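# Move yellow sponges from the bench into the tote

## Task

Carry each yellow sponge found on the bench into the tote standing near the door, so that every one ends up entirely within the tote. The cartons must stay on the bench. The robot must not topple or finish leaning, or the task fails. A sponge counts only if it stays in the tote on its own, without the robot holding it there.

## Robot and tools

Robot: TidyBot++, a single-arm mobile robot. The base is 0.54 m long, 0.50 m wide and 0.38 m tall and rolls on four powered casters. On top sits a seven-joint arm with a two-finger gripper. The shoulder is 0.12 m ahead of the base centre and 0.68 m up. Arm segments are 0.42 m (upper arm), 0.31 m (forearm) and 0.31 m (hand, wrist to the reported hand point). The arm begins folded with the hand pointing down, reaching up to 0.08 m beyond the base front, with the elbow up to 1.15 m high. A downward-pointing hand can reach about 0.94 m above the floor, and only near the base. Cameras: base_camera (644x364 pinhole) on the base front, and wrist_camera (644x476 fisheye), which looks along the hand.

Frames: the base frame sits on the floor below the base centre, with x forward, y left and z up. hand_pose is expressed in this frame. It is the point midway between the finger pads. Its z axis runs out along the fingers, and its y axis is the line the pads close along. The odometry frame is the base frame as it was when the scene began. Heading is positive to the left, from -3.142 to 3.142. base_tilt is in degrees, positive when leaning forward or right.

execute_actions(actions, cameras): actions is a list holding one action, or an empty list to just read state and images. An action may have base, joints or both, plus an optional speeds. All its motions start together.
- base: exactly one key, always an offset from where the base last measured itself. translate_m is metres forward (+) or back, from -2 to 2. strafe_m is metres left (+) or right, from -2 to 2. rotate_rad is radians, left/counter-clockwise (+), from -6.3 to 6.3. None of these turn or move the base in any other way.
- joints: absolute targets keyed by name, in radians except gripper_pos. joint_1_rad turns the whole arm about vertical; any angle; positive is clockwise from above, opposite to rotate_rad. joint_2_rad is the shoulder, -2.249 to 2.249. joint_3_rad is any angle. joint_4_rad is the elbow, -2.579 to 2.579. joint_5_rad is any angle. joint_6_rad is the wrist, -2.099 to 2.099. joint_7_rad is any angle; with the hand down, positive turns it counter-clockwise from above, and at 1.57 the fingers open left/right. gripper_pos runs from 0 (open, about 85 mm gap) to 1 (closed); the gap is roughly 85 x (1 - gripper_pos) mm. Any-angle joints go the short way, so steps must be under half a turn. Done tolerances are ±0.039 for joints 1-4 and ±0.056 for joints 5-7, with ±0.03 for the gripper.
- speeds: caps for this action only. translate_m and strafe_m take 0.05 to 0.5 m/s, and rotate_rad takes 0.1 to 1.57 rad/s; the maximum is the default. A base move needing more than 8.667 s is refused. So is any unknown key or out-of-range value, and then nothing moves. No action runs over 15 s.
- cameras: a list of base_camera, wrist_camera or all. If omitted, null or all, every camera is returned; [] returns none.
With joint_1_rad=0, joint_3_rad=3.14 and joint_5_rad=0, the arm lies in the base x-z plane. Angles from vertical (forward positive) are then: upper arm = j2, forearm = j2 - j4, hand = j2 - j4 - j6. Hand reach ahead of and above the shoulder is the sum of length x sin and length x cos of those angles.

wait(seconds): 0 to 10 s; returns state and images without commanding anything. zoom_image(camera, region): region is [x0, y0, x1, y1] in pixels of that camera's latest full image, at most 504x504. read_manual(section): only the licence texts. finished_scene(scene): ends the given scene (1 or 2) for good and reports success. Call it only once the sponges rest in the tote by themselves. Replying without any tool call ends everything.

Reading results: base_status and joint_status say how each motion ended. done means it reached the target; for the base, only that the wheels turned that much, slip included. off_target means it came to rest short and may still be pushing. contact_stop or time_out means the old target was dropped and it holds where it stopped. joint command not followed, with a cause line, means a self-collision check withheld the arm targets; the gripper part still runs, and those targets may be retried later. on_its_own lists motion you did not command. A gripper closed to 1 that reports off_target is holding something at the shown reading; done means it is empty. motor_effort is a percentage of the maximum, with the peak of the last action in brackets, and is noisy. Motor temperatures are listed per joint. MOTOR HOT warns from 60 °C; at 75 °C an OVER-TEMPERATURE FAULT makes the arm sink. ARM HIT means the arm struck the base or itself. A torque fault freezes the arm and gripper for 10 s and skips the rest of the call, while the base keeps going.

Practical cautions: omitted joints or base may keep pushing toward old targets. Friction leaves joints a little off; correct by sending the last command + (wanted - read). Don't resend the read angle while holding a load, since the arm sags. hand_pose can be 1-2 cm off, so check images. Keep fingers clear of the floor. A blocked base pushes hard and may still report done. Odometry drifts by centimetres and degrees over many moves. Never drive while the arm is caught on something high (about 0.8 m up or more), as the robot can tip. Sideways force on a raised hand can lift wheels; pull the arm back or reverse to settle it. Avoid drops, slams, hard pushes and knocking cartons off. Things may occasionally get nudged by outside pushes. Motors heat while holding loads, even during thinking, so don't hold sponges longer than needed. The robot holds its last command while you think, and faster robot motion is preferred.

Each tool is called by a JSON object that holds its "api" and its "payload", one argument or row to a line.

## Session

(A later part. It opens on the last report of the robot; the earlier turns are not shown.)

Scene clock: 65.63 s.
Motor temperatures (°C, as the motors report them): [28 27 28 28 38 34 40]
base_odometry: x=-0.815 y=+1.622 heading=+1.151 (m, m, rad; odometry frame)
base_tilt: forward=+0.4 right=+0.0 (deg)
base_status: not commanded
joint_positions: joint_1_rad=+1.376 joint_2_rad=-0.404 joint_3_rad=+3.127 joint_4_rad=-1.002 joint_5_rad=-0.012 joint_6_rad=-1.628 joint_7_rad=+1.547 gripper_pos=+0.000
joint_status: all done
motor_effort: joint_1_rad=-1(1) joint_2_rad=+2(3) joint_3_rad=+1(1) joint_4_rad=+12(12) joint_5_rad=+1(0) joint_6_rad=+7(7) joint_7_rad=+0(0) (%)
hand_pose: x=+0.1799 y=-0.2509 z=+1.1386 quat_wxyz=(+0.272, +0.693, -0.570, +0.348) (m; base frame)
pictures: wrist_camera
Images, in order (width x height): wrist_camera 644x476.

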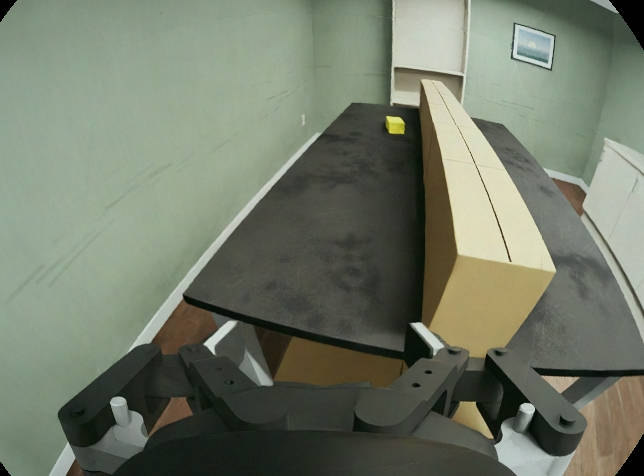

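{"api": "execute_actions", "payload": {
  "actions": [
    {"base":{"translate_m":0.68}}
  ],
  "cameras": []
}}

{"api": "execute_actions", "payload": {
  "actions": [
    {"base":{"rotate_rad":-3.14},"joints":{"joint_1_rad":0}}
  ]
}}

{"api": "execute_actions", "payload": {
  "actions": [
    {"base":{"strafe_m":1.45},"joints":{"joint_2_rad":0.08,"joint_4_rad":-0.72,"joint_6_rad":-1.9}}
  ]
}}

Scene clock: 68.53 s.
Motor temperatures (°C, as the motors report them): [28 27 28 28 38 34 40]
base_odometry: x=-0.536 y=+2.243 heading=+1.150 (m, m, rad; odometry frame)
base_tilt: forward=+0.4 right=-0.1 (deg)
base_status: done
joint_positions: joint_1_rad=+1.376 joint_2_rad=-0.404 joint_3_rad=+3.128 joint_4_rad=-1.002 joint_5_rad=-0.012 joint_6_rad=-1.628 joint_7_rad=+1.547 gripper_pos=+0.000
joint_status: not commanded
motor_effort: joint_1_rad=+0(2) joint_2_rad=+2(4) joint_3_rad=+1(3) joint_4_rad=+12(12) joint_5_rad=+0(0) joint_6_rad=+7(7) joint_7_rad=+0(0) (%)
hand_pose: x=+0.1792 y=-0.2511 z=+1.1386 quat_wxyz=(+0.272, +0.692, -0.571, +0.348) (m; base frame)
pictures: none
No camera images: the call's "cameras" was empty. Leave "cameras" out to get every camera's image.

Scene clock: 71.83 s.
Motor temperatures (°C, as the motors report them): [28 27 28 28 38 34 40]
base_odometry: x=-0.536 y=+2.243 heading=-1.989 (m, m, rad; odometry frame)
base_tilt: forward=+0.5 right=-0.1 (deg)
base_status: done
joint_positions: joint_1_rad=+0.025 joint_2_rad=-0.404 joint_3_rad=+3.128 joint_4_rad=-1.002 joint_5_rad=-0.012 joint_6_rad=-1.628 joint_7_rad=+1.547 gripper_pos=+0.000
joint_status: all done
motor_effort: joint_1_rad=-1(0) joint_2_rad=+2(5) joint_3_rad=+1(2) joint_4_rad=+12(13) joint_5_rad=+0(1) joint_6_rad=+7(7) joint_7_rad=+0(0) (%)
hand_pose: x=+0.3772 y=+0.0039 z=+1.1386 quat_wxyz=(-0.005, +0.897, -0.013, +0.442) (m; base frame)
pictures: base_camera, wrist_camera
Images, in order (width x height): base_camera 644x364, wrist_camera 644x476.

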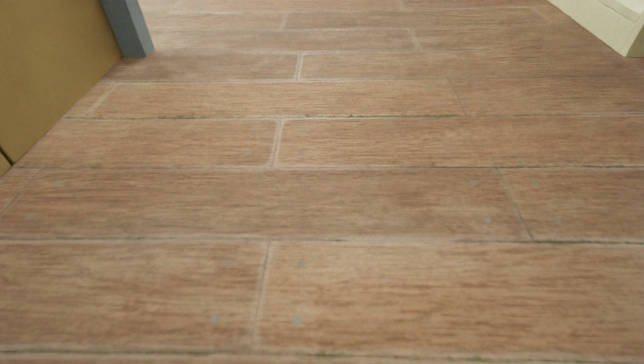

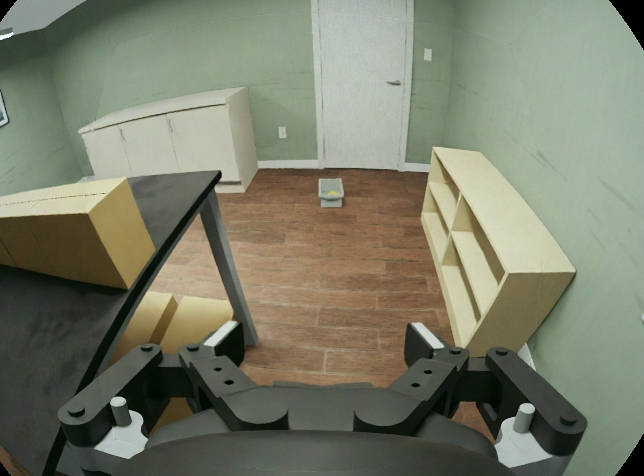

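Scene clock: 79.13 s.
Motor temperatures (°C, as the motors report them): [28 27 28 28 38 34 40]
base_odometry: x=-0.342 y=+2.156 heading=-2.013 (m, m, rad; odometry frame)
base_tilt: forward=+0.4 right=+0.0 (deg)
base_status: strafe_m time_out (by the wheels' count: +0.213 of +1.450)
joint_positions: joint_1_rad=+0.004 joint_2_rad=+0.072 joint_3_rad=+3.135 joint_4_rad=-0.733 joint_5_rad=-0.010 joint_6_rad=-1.870 joint_7_rad=+1.547 gripper_pos=+0.000
joint_status: all done
motor_effort: joint_1_rad=-1(11) joint_2_rad=-19(22) joint_3_rad=+1(17) joint_4_rad=+13(15) joint_5_rad=+0(9) joint_6_rad=+4(8) joint_7_rad=+0(0) (%)
hand_pose: x=+0.5157 y=+0.0053 z=+1.0416 quat_wxyz=(-0.008, +0.973, -0.008, +0.231) (m; base frame)
pictures: base_camera, wrist_camera
Images, in order (width x height): base_camera 644x364, wrist_camera 644x476.

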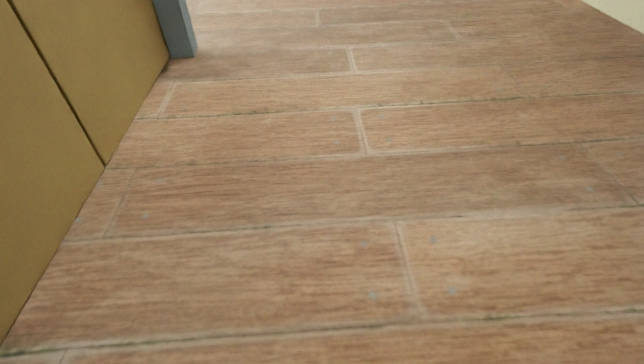

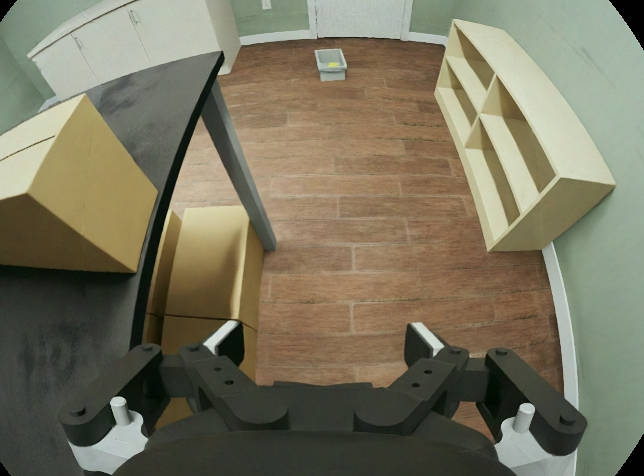

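{"api": "execute_actions", "payload": {
  "actions": [
    {"base":{"strafe_m":-0.08},"joints":{"joint_2_rad":-0.4,"joint_4_rad":-1.0,"joint_6_rad":-2.0}}
  ],
  "cameras": []
}}

{"api": "execute_actions", "payload": {
  "actions": [
    {"joints":{"joint_1_rad":-1.57}}
  ],
  "cameras": ["wrist_camera"]
}}

Scene clock: 81.03 s.
Motor temperatures (°C, as the motors report them): [28 27 28 28 38 34 40]
base_odometry: x=-0.415 y=+2.190 heading=-2.012 (m, m, rad; odometry frame)
base_tilt: forward=+0.6 right=-0.1 (deg)
base_status: done
joint_positions: joint_1_rad=+0.004 joint_2_rad=-0.395 joint_3_rad=+3.135 joint_4_rad=-0.986 joint_5_rad=-0.010 joint_6_rad=-1.972 joint_7_rad=+1.547 gripper_pos=+0.000
joint_status: all done
motor_effort: joint_1_rad=+0(4) joint_2_rad=+3(20) joint_3_rad=+1(2) joint_4_rad=+11(13) joint_5_rad=+0(1) joint_6_rad=+5(6) joint_7_rad=+0(0) (%)
hand_pose: x=+0.3024 y=+0.0056 z=+1.0705 quat_wxyz=(-0.006, +0.958, -0.007, +0.285) (m; base frame)
pictures: none
No camera images: the call's "cameras" was empty. Leave "cameras" out to get every camera's image.

Scene clock: 83.83 s.
Motor temperatures (°C, as the motors report them): [28 27 28 28 38 34 40]
base_odometry: x=-0.415 y=+2.190 heading=-2.012 (m, m, rad; odometry frame)
base_tilt: forward=+0.4 right=+0.0 (deg)
base_status: not commanded
joint_positions: joint_1_rad=-1.546 joint_2_rad=-0.395 joint_3_rad=+3.135 joint_4_rad=-0.986 joint_5_rad=-0.010 joint_6_rad=-1.972 joint_7_rad=+1.547 gripper_pos=+0.000
joint_status: all done
motor_effort: joint_1_rad=-1(0) joint_2_rad=+3(3) joint_3_rad=+1(1) joint_4_rad=+11(10) joint_5_rad=+0(0) joint_6_rad=+6(5) joint_7_rad=+0(0) (%)
hand_pose: x=+0.1172 y=+0.1834 z=+1.0705 quat_wxyz=(-0.204, +0.690, +0.666, +0.199) (m; base frame)
pictures: wrist_camera
Images, in order (width x height): wrist_camera 644x476.

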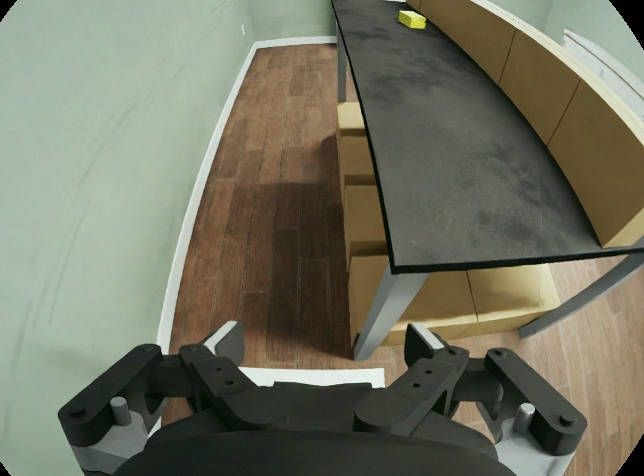

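{"api": "execute_actions", "payload": {
  "actions": [
    {"base":{"translate_m":-0.11}}
  ],
  "cameras": []
}}

{"api": "execute_actions", "payload": {
  "actions": [
    {"base":{"strafe_m":0.4},"speeds":{"strafe_m":0.25}}
  ]
}}

Scene clock: 85.37 s.
Motor temperatures (°C, as the motors report them): [28 27 28 28 38 34 40]
base_odometry: x=-0.368 y=+2.290 heading=-2.012 (m, m, rad; odometry frame)
base_tilt: forward=+0.5 right=-0.1 (deg)
base_status: done
joint_positions: joint_1_rad=-1.546 joint_2_rad=-0.395 joint_3_rad=+3.135 joint_4_rad=-0.987 joint_5_rad=-0.010 joint_6_rad=-1.972 joint_7_rad=+1.547 gripper_pos=+0.000
joint_status: not commanded
motor_effort: joint_1_rad=+0(0) joint_2_rad=+4(5) joint_3_rad=+1(3) joint_4_rad=+11(11) joint_5_rad=+1(2) joint_6_rad=+5(6) joint_7_rad=+0(0) (%)
hand_pose: x=+0.1172 y=+0.1834 z=+1.0702 quat_wxyz=(-0.204, +0.690, +0.666, +0.199) (m; base frame)
pictures: none
No camera images: the call's "cameras" was empty. Leave "cameras" out to get every camera's image.

Scene clock: 87.83 s.
Motor temperatures (°C, as the motors report them): [28 27 28 28 38 34 40]
base_odometry: x=-0.006 y=+2.119 heading=-2.011 (m, m, rad; odometry frame)
base_tilt: forward=+0.6 right=-0.1 (deg)
base_status: done
joint_positions: joint_1_rad=-1.546 joint_2_rad=-0.396 joint_3_rad=+3.135 joint_4_rad=-0.990 joint_5_rad=-0.010 joint_6_rad=-1.973 joint_7_rad=+1.547 gripper_pos=+0.000
joint_status: not commanded
motor_effort: joint_1_rad=-1(1) joint_2_rad=+2(8) joint_3_rad=+1(2) joint_4_rad=+11(12) joint_5_rad=+1(0) joint_6_rad=+5(6) joint_7_rad=+0(0) (%)
hand_pose: x=+0.1172 y=+0.1828 z=+1.0691 quat_wxyz=(-0.203, +0.690, +0.666, +0.198) (m; base frame)
pictures: base_camera, wrist_camera
Images, in order (width x height): base_camera 644x364, wrist_camera 644x476.

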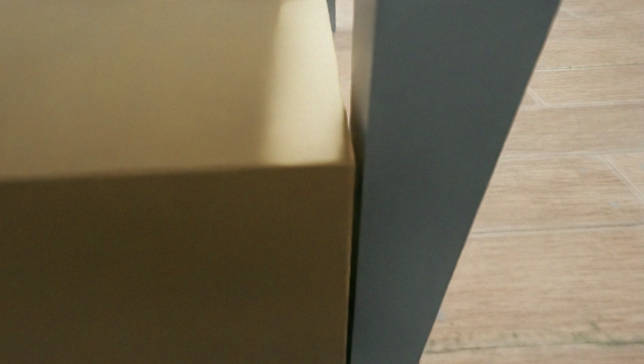

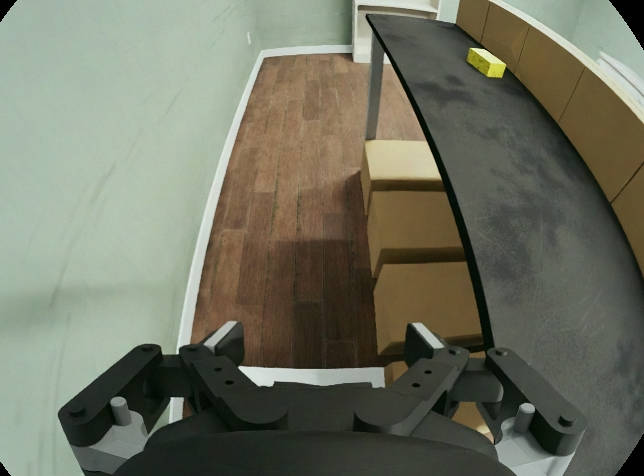

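{"api": "execute_actions", "payload": {
  "actions": [
    {"base":{"rotate_rad":0.035},"joints":{"joint_4_rad":-0.9,"joint_1_rad":0,"joint_2_rad":-0.3}}
  ],
  "cameras": []
}}

{"api": "execute_actions", "payload": {
  "actions": [
    {"base":{"strafe_m":0.9},"joints":{"joint_2_rad":-0.1,"joint_4_rad":-0.8,"joint_6_rad":-2.05}}
  ]
}}

Scene clock: 90.80 s.
Motor temperatures (°C, as the motors report them): [28 27 28 28 38 34 40]
base_odometry: x=-0.006 y=+2.119 heading=-1.977 (m, m, rad; odometry frame)
base_tilt: forward=+0.5 right=-0.1 (deg)
base_status: done
joint_positions: joint_1_rad=-0.024 joint_2_rad=-0.329 joint_3_rad=+3.135 joint_4_rad=-0.914 joint_5_rad=-0.010 joint_6_rad=-1.973 joint_7_rad=+1.547 gripper_pos=+0.000
joint_status: all done
motor_effort: joint_1_rad=-1(1) joint_2_rad=+0(4) joint_3_rad=+1(2) joint_4_rad=+11(11) joint_5_rad=+1(0) joint_6_rad=+5(6) joint_7_rad=+0(0) (%)
hand_pose: x=+0.3279 y=+0.0115 z=+1.0823 quat_wxyz=(-0.011, +0.958, +0.007, +0.288) (m; base frame)
pictures: none
No camera images: the call's "cameras" was empty. Leave "cameras" out to get every camera's image.

Scene clock: 93.97 s.
Motor temperatures (°C, as the motors report them): [28 27 28 28 38 34 40]
base_odometry: x=+0.822 y=+1.765 heading=-1.975 (m, m, rad; odometry frame)
base_tilt: forward=+0.6 right=+0.0 (deg)
base_status: done
joint_positions: joint_1_rad=-0.023 joint_2_rad=-0.105 joint_3_rad=+3.135 joint_4_rad=-0.813 joint_5_rad=-0.010 joint_6_rad=-2.019 joint_7_rad=+1.547 gripper_pos=+0.000
joint_status: all done
motor_effort: joint_1_rad=+0(0) joint_2_rad=-9(14) joint_3_rad=+1(2) joint_4_rad=+11(12) joint_5_rad=+0(0) joint_6_rad=+4(6) joint_7_rad=+0(0) (%)
hand_pose: x=+0.4044 y=+0.0130 z=+1.0540 quat_wxyz=(-0.009, +0.979, +0.006, +0.205) (m; base frame)
pictures: base_camera, wrist_camera
Images, in order (width x height): base_camera 644x364, wrist_camera 644x476.

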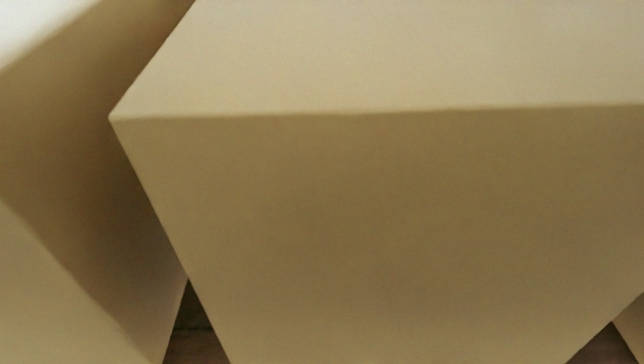

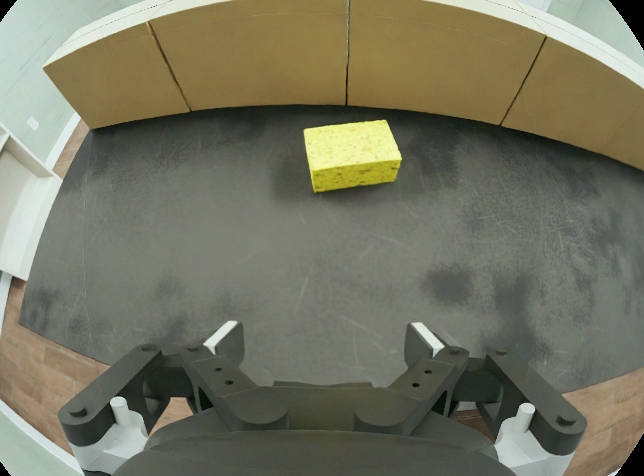

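{"api": "execute_actions", "payload": {
  "actions": [
    {"base":{"strafe_m":-0.06},"joints":{"joint_7_rad":0.2,"joint_4_rad":-0.69,"joint_6_rad":-1.8}}
  ],
  "cameras": []
}}

{"api": "execute_actions", "payload": {
  "actions": [
    {"base":{"translate_m":0.05},"joints":{"joint_2_rad":0.22}}
  ],
  "cameras": ["wrist_camera"]
}}

Scene clock: 95.83 s.
Motor temperatures (°C, as the motors report them): [28 27 28 28 38 34 40]
base_odometry: x=+0.767 y=+1.789 heading=-1.977 (m, m, rad; odometry frame)
base_tilt: forward=+0.4 right=-0.1 (deg)
base_status: done
joint_positions: joint_1_rad=-0.021 joint_2_rad=-0.105 joint_3_rad=+3.135 joint_4_rad=-0.701 joint_5_rad=-0.010 joint_6_rad=-1.827 joint_7_rad=+0.209 gripper_pos=+0.000
joint_status: all done
motor_effort: joint_1_rad=+0(0) joint_2_rad=-9(11) joint_3_rad=+1(3) joint_4_rad=+12(12) joint_5_rad=+1(2) joint_6_rad=+6(6) joint_7_rad=+0(0) (%)
hand_pose: x=+0.4561 y=+0.0139 z=+1.1260 quat_wxyz=(-0.228, +0.737, -0.577, +0.268) (m; base frame)
pictures: none
No camera images: the call's "cameras" was empty. Leave "cameras" out to get every camera's image.

Scene clock: 97.23 s.
Motor temperatures (°C, as the motors report them): [28 27 28 28 38 34 40]
base_odometry: x=+0.747 y=+1.743 heading=-1.976 (m, m, rad; odometry frame)
base_tilt: forward=+0.5 right=-0.1 (deg)
base_status: done
joint_positions: joint_1_rad=-0.021 joint_2_rad=+0.224 joint_3_rad=+3.135 joint_4_rad=-0.694 joint_5_rad=-0.010 joint_6_rad=-1.827 joint_7_rad=+0.209 gripper_pos=+0.000
joint_status: all done
motor_effort: joint_1_rad=-1(1) joint_2_rad=-26(31) joint_3_rad=+0(2) joint_4_rad=+14(15) joint_5_rad=+1(0) joint_6_rad=+4(7) joint_7_rad=+0(0) (%)
hand_pose: x=+0.5819 y=+0.0165 z=+0.9960 quat_wxyz=(-0.130, +0.771, -0.605, +0.148) (m; base frame)
pictures: wrist_camera
Images, in order (width x height): wrist_camera 644x476.

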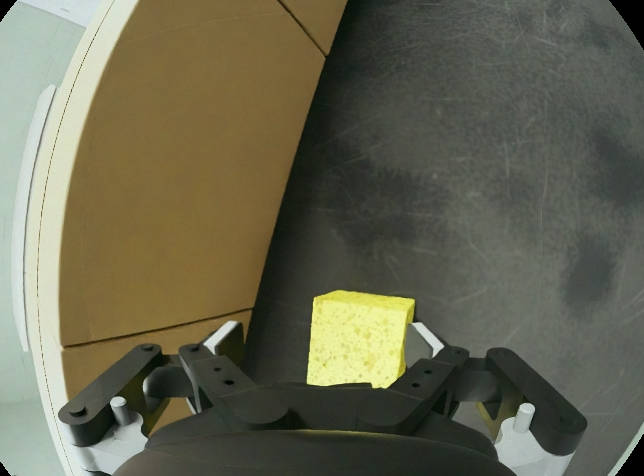

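{"api": "execute_actions", "payload": {
  "actions": [
    {"base":{"translate_m":-0.03},"joints":{"joint_7_rad":0.1,"joint_4_rad":-0.86,"joint_6_rad":-1.7}}
  ],
  "cameras": ["wrist_camera"]
}}

Scene clock: 98.50 s.
Motor temperatures (°C, as the motors report them): [28 27 28 28 38 34 40]
base_odometry: x=+0.759 y=+1.770 heading=-1.977 (m, m, rad; odometry frame)
base_tilt: forward=+0.5 right=-0.1 (deg)
base_status: done
joint_positions: joint_1_rad=-0.021 joint_2_rad=+0.217 joint_3_rad=+3.135 joint_4_rad=-0.852 joint_5_rad=-0.010 joint_6_rad=-1.730 joint_7_rad=+0.128 gripper_pos=+0.000
joint_status: all done
motor_effort: joint_1_rad=-1(2) joint_2_rad=-27(31) joint_3_rad=+0(0) joint_4_rad=+15(15) joint_5_rad=+0(1) joint_6_rad=+4(4) joint_7_rad=+0(1) (%)
hand_pose: x=+0.5894 y=+0.0168 z=+0.9505 quat_wxyz=(-0.118, +0.750, -0.639, +0.123) (m; base frame)
pictures: wrist_camera
Images, in order (width x height): wrist_camera 644x476.

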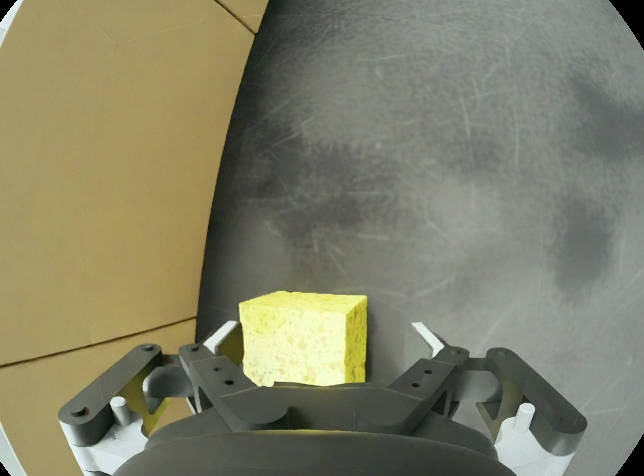

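Slightly short; nudge forward.

{"api": "execute_actions", "payload": {
  "actions": [
    {"base":{"translate_m":0.012},"joints":{"joint_6_rad":-1.66}}
  ],
  "cameras": []
}}

{"api": "execute_actions", "payload": {
  "actions": [
    {"joints":{"joint_4_rad":-0.99,"joint_6_rad":-1.56}}
  ],
  "cameras": ["wrist_camera"]
}}

{"api": "execute_actions", "payload": {
  "actions": [
    {"joints":{"gripper_pos":1}}
  ],
  "cameras": []
}}

{"api": "execute_actions", "payload": {
  "actions": [
    {"joints":{"joint_2_rad":-0.2,"joint_4_rad":-0.9,"joint_6_rad":-2.0,"joint_7_rad":1.57},"base":{"translate_m":-0.035}}
  ]
}}

Scene clock: 99.37 s.
Motor temperatures (°C, as the motors report them): [28 27 28 28 38 34 40]
base_odometry: x=+0.754 y=+1.759 heading=-1.976 (m, m, rad; odometry frame)
base_tilt: forward=+0.6 right=-0.1 (deg)
base_status: done
joint_positions: joint_1_rad=-0.020 joint_2_rad=+0.221 joint_3_rad=+3.135 joint_4_rad=-0.852 joint_5_rad=-0.010 joint_6_rad=-1.685 joint_7_rad=+0.128 gripper_pos=+0.000
joint_status: all done
motor_effort: joint_1_rad=-1(3) joint_2_rad=-28(34) joint_3_rad=+1(1) joint_4_rad=+16(16) joint_5_rad=+1(0) joint_6_rad=+4(5) joint_7_rad=+0(0) (%)
hand_pose: x=+0.6036 y=+0.0171 z=+0.9536 quat_wxyz=(-0.132, +0.747, -0.637, +0.138) (m; base frame)
pictures: none
No camera images: the call's "cameras" was empty. Leave "cameras" out to get every camera's image.

Scene clock: 100.37 s.
Motor temperatures (°C, as the motors report them): [28 27 28 28 38 34 40]
base_odometry: x=+0.754 y=+1.759 heading=-1.976 (m, m, rad; odometry frame)
base_tilt: forward=+0.5 right=-0.1 (deg)
base_status: not commanded
joint_positions: joint_1_rad=-0.020 joint_2_rad=+0.204 joint_3_rad=+3.135 joint_4_rad=-0.956 joint_5_rad=-0.010 joint_6_rad=-1.590 joint_7_rad=+0.128 gripper_pos=+0.000
joint_status: all done
motor_effort: joint_1_rad=-1(2) joint_2_rad=-20(27) joint_3_rad=+0(0) joint_4_rad=+12(15) joint_5_rad=+1(0) joint_6_rad=+4(5) joint_7_rad=+0(0) (%)
hand_pose: x=+0.6110 y=+0.0174 z=+0.9316 quat_wxyz=(-0.135, +0.746, -0.637, +0.141) (m; base frame)
pictures: wrist_camera
Images, in order (width x height): wrist_camera 644x476.

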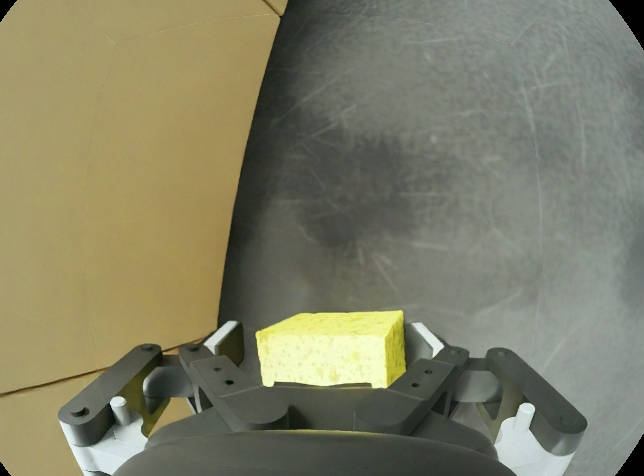

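Scene clock: 101.63 s.
Motor temperatures (°C, as the motors report them): [28 27 28 28 38 34 40]
base_odometry: x=+0.754 y=+1.759 heading=-1.976 (m, m, rad; odometry frame)
base_tilt: forward=+0.5 right=-0.1 (deg)
base_status: not commanded
joint_positions: joint_1_rad=-0.020 joint_2_rad=+0.189 joint_3_rad=+3.135 joint_4_rad=-0.962 joint_5_rad=-0.010 joint_6_rad=-1.582 joint_7_rad=+0.128 gripper_pos=+0.341
joint_status: gripper_pos off_target (ended at +0.341, target +1.000)
motor_effort: joint_1_rad=-2(2) joint_2_rad=-20(23) joint_3_rad=-1(1) joint_4_rad=+11(13) joint_5_rad=+0(0) joint_6_rad=+3(4) joint_7_rad=+0(0) (%)
hand_pose: x=+0.6085 y=+0.0172 z=+0.9374 quat_wxyz=(-0.140, +0.745, -0.636, +0.147) (m; base frame)
pictures: none
No camera images: the call's "cameras" was empty. Leave "cameras" out to get every camera's image.

Scene clock: 103.50 s.
Motor temperatures (°C, as the motors report them): [28 27 28 28 38 34 40]
base_odometry: x=+0.768 y=+1.791 heading=-1.977 (m, m, rad; odometry frame)
base_tilt: forward=+0.4 right=-0.1 (deg)
base_status: done
joint_positions: joint_1_rad=-0.019 joint_2_rad=-0.194 joint_3_rad=+3.135 joint_4_rad=-0.909 joint_5_rad=-0.010 joint_6_rad=-1.975 joint_7_rad=+1.550 gripper_pos=+0.342
joint_status: all done
motor_effort: joint_1_rad=-1(2) joint_2_rad=-5(28) joint_3_rad=+1(2) joint_4_rad=+12(16) joint_5_rad=+0(1) joint_6_rad=+5(5) joint_7_rad=+0(0) (%)
hand_pose: x=+0.3797 y=+0.0115 z=+1.0521 quat_wxyz=(-0.009, +0.975, +0.005, +0.224) (m; base frame)
pictures: base_camera, wrist_camera
Images, in order (width x height): base_camera 644x364, wrist_camera 644x476.

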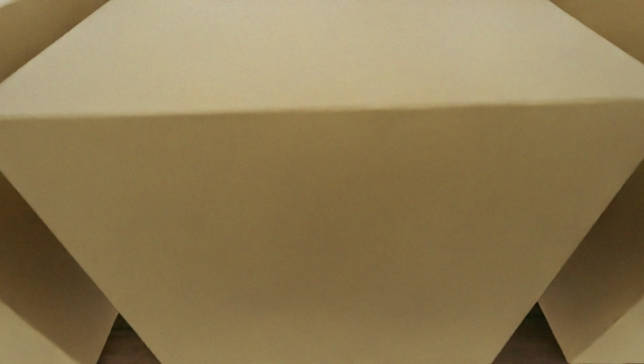

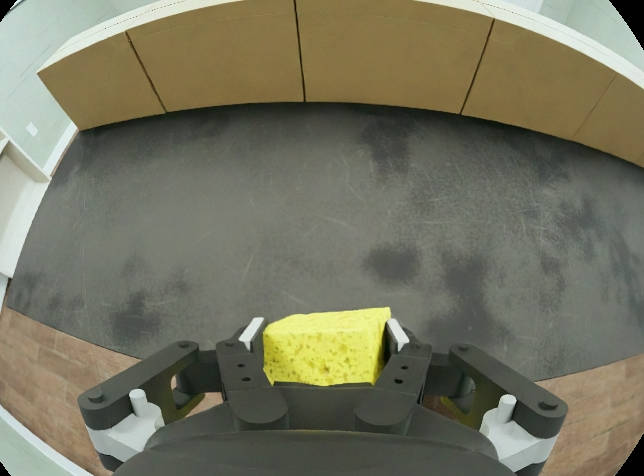

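{"api": "execute_actions", "payload": {
  "actions": [
    {"base":{"strafe_m":-1.3}}
  ]
}}

{"api": "execute_actions", "payload": {
  "actions": [
    {"base":{"translate_m":0.8}}
  ]
}}

Scene clock: 107.60 s.
Motor temperatures (°C, as the motors report them): [28 27 28 28 38 34 40]
base_odometry: x=-0.426 y=+2.305 heading=-1.977 (m, m, rad; odometry frame)
base_tilt: forward=+0.5 right=-0.1 (deg)
base_status: done
joint_positions: joint_1_rad=-0.019 joint_2_rad=-0.194 joint_3_rad=+3.135 joint_4_rad=-0.909 joint_5_rad=-0.010 joint_6_rad=-1.975 joint_7_rad=+1.550 gripper_pos=+0.342
joint_status: not commanded
motor_effort: joint_1_rad=-2(0) joint_2_rad=-6(8) joint_3_rad=+0(3) joint_4_rad=+12(12) joint_5_rad=+0(2) joint_6_rad=+5(5) joint_7_rad=-1(1) (%)
hand_pose: x=+0.3797 y=+0.0115 z=+1.0521 quat_wxyz=(-0.009, +0.975, +0.005, +0.224) (m; base frame)
pictures: base_camera, wrist_camera
Images, in order (width x height): base_camera 644x364, wrist_camera 644x476.

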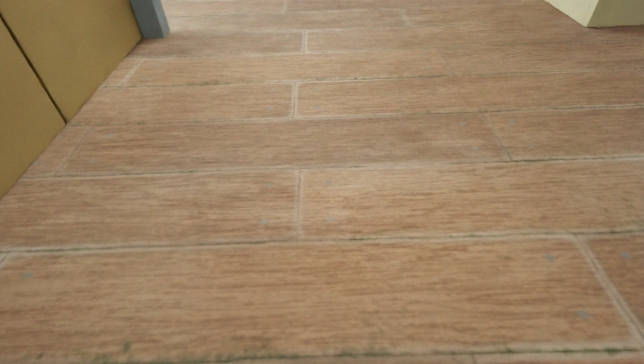

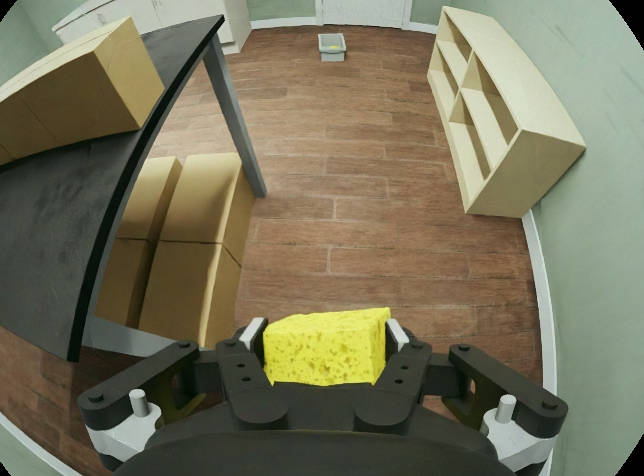

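Scene clock: 110.57 s.
Motor temperatures (°C, as the motors report them): [28 27 28 28 38 34 40]
base_odometry: x=-0.743 y=+1.570 heading=-1.977 (m, m, rad; odometry frame)
base_tilt: forward=+0.4 right=-0.1 (deg)
base_status: done
joint_positions: joint_1_rad=-0.019 joint_2_rad=-0.195 joint_3_rad=+3.135 joint_4_rad=-0.908 joint_5_rad=-0.010 joint_6_rad=-1.975 joint_7_rad=+1.550 gripper_pos=+0.342
joint_status: not commanded
motor_effort: joint_1_rad=-1(1) joint_2_rad=-8(11) joint_3_rad=+1(1) joint_4_rad=+12(12) joint_5_rad=+0(0) joint_6_rad=+4(5) joint_7_rad=+0(0) (%)
hand_pose: x=+0.3792 y=+0.0115 z=+1.0526 quat_wxyz=(-0.009, +0.974, +0.005, +0.225) (m; base frame)
pictures: base_camera, wrist_camera
Images, in order (width x height): base_camera 644x364, wrist_camera 644x476.

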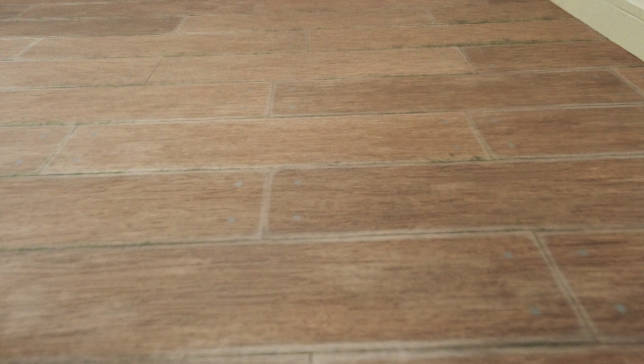

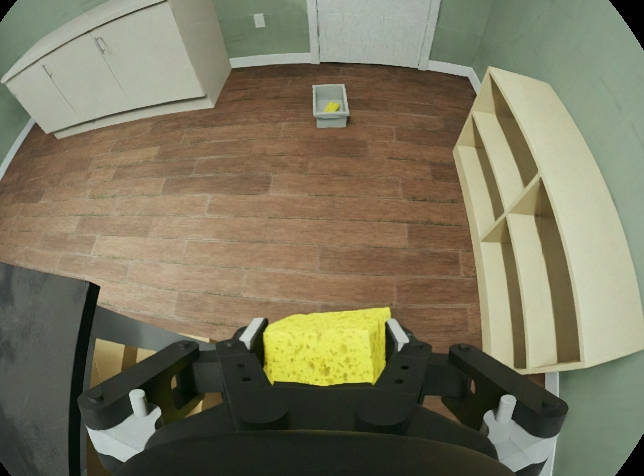

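{"api": "execute_actions", "payload": {
  "actions": [
    {"base":{"translate_m":0.9},"joints":{"joint_1_rad":0.08,"joint_2_rad":1.12,"joint_4_rad":-1.47,"joint_6_rad":-0.52}}
  ]
}}

Scene clock: 113.97 s.
Motor temperatures (°C, as the motors report them): [28 27 28 28 38 34 40]
base_odometry: x=-1.099 y=+0.743 heading=-1.977 (m, m, rad; odometry frame)
base_tilt: forward=+0.6 right=+0.0 (deg)
base_status: done
joint_positions: joint_1_rad=+0.053 joint_2_rad=+1.103 joint_3_rad=+3.135 joint_4_rad=-1.458 joint_5_rad=-0.010 joint_6_rad=-0.546 joint_7_rad=+1.550 gripper_pos=+0.342
joint_status: all done
motor_effort: joint_1_rad=+0(1) joint_2_rad=-47(52) joint_3_rad=-1(1) joint_4_rad=+9(16) joint_5_rad=+1(0) joint_6_rad=+1(5) joint_7_rad=-1(0) (%)
hand_pose: x=+0.6771 y=-0.0230 z=+0.2975 quat_wxyz=(-0.005, +0.999, -0.040, +0.017) (m; base frame)
pictures: base_camera, wrist_camera
Images, in order (width x height): base_camera 644x364, wrist_camera 644x476.

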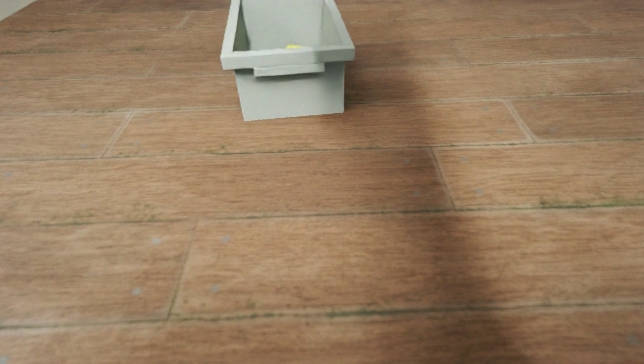

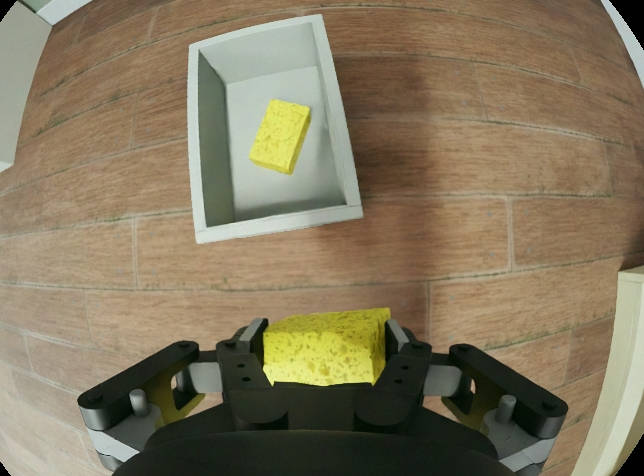

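{"api": "execute_actions", "payload": {
  "actions": [
    {"base":{"translate_m":0.24},"joints":{"joint_1_rad":-0.10}}
  ]
}}

{"api": "execute_actions", "payload": {
  "actions": [
    {"joints":{"joint_2_rad":1.46,"joint_4_rad":-1.24,"joint_6_rad":-0.41}}
  ]
}}

{"api": "execute_actions", "payload": {
  "actions": [
    {"joints":{"gripper_pos":0.1}}
  ],
  "cameras": []
}}

{"api": "execute_actions", "payload": {
  "actions": [
    {"joints":{"joint_2_rad":1.1,"joint_4_rad":-1.44,"joint_6_rad":-0.55}}
  ]
}}

Scene clock: 115.93 s.
Motor temperatures (°C, as the motors report them): [28 27 28 28 38 34 40]
base_odometry: x=-1.194 y=+0.523 heading=-1.978 (m, m, rad; odometry frame)
base_tilt: forward=+0.5 right=+0.0 (deg)
base_status: done
joint_positions: joint_1_rad=-0.097 joint_2_rad=+1.103 joint_3_rad=+3.135 joint_4_rad=-1.464 joint_5_rad=-0.010 joint_6_rad=-0.545 joint_7_rad=+1.550 gripper_pos=+0.342
joint_status: all done
motor_effort: joint_1_rad=+0(5) joint_2_rad=-47(49) joint_3_rad=-1(3) joint_4_rad=+8(10) joint_5_rad=+1(0) joint_6_rad=+1(2) joint_7_rad=+0(0) (%)
hand_pose: x=+0.6715 y=+0.0604 z=+0.2965 quat_wxyz=(-0.006, +0.999, +0.035, +0.015) (m; base frame)
pictures: base_camera, wrist_camera
Images, in order (width x height): base_camera 644x364, wrist_camera 644x476.

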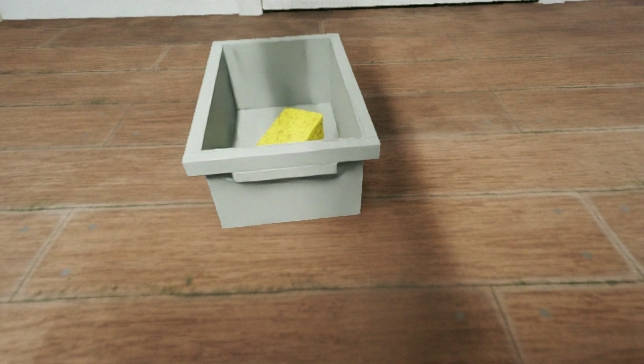

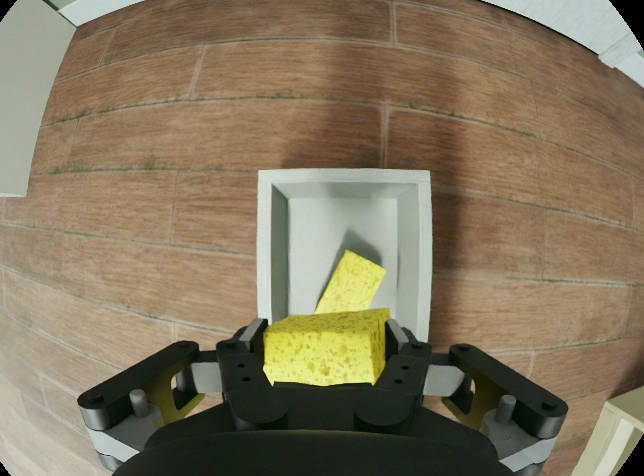

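Scene clock: 117.63 s.
Motor temperatures (°C, as the motors report them): [28 27 28 28 38 34 40]
base_odometry: x=-1.194 y=+0.523 heading=-1.978 (m, m, rad; odometry frame)
base_tilt: forward=+0.6 right=-0.1 (deg)
base_status: not commanded
joint_positions: joint_1_rad=-0.097 joint_2_rad=+1.456 joint_3_rad=+3.135 joint_4_rad=-1.253 joint_5_rad=-0.010 joint_6_rad=-0.440 joint_7_rad=+1.550 gripper_pos=+0.342
joint_status: all done
motor_effort: joint_1_rad=+0(1) joint_2_rad=-49(53) joint_3_rad=-1(1) joint_4_rad=+6(9) joint_5_rad=+0(0) joint_6_rad=+1(1) joint_7_rad=+0(0) (%)
hand_pose: x=+0.6633 y=+0.0594 z=+0.1333 quat_wxyz=(-0.005, +0.999, +0.033, -0.004) (m; base frame)
pictures: base_camera, wrist_camera
Images, in order (width x height): base_camera 644x364, wrist_camera 644x476.

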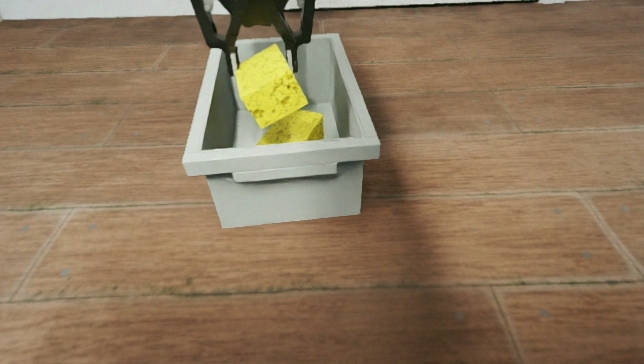

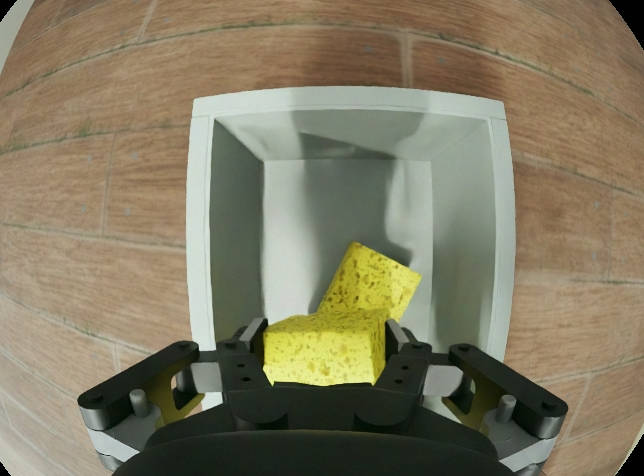

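Scene clock: 118.67 s.
Motor temperatures (°C, as the motors report them): [28 27 28 28 38 34 40]
base_odometry: x=-1.194 y=+0.523 heading=-1.978 (m, m, rad; odometry frame)
base_tilt: forward=+0.5 right=-0.1 (deg)
base_status: not commanded
joint_positions: joint_1_rad=-0.097 joint_2_rad=+1.456 joint_3_rad=+3.135 joint_4_rad=-1.253 joint_5_rad=-0.010 joint_6_rad=-0.440 joint_7_rad=+1.550 gripper_pos=+0.100
joint_status: all done
motor_effort: joint_1_rad=-1(1) joint_2_rad=-49(50) joint_3_rad=+0(1) joint_4_rad=+6(6) joint_5_rad=+0(0) joint_6_rad=+1(1) joint_7_rad=-1(0) (%)
hand_pose: x=+0.6633 y=+0.0594 z=+0.1333 quat_wxyz=(-0.005, +0.999, +0.033, -0.004) (m; base frame)
pictures: none
No camera images: the call's "cameras" was empty. Leave "cameras" out to get every camera's image.

Scene clock: 120.33 s.
Motor temperatures (°C, as the motors report them): [28 27 28 28 38 34 40]
base_odometry: x=-1.194 y=+0.523 heading=-1.978 (m, m, rad; odometry frame)
base_tilt: forward=+0.5 right=+0.0 (deg)
base_status: not commanded
joint_positions: joint_1_rad=-0.097 joint_2_rad=+1.104 joint_3_rad=+3.135 joint_4_rad=-1.428 joint_5_rad=-0.010 joint_6_rad=-0.520 joint_7_rad=+1.550 gripper_pos=+0.100
joint_status: all done
motor_effort: joint_1_rad=-1(1) joint_2_rad=-48(53) joint_3_rad=+0(0) joint_4_rad=+9(9) joint_5_rad=+0(0) joint_6_rad=+2(2) joint_7_rad=+0(0) (%)
hand_pose: x=+0.6991 y=+0.0631 z=+0.3033 quat_wxyz=(-0.008, +0.998, +0.035, +0.044) (m; base frame)
pictures: base_camera, wrist_camera
Images, in order (width x height): base_camera 644x364, wrist_camera 644x476.

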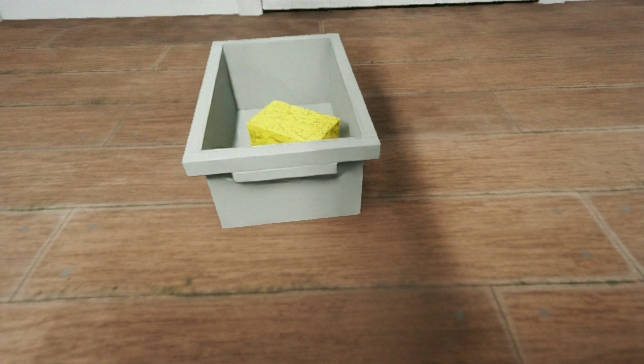

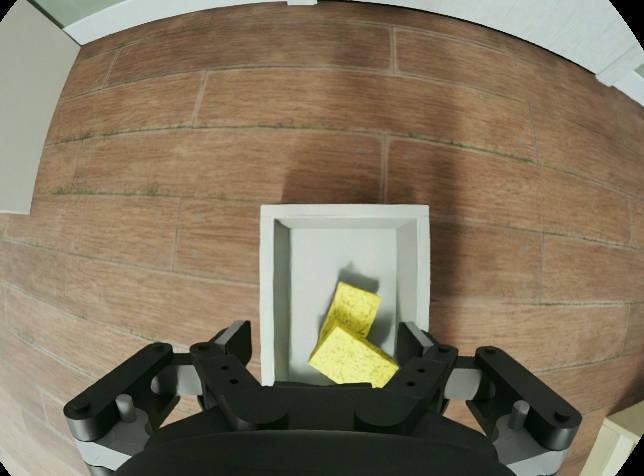

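{"api": "finished_scene", "payload": {
  "scene": 1
}}

The scene is finished: the task was done.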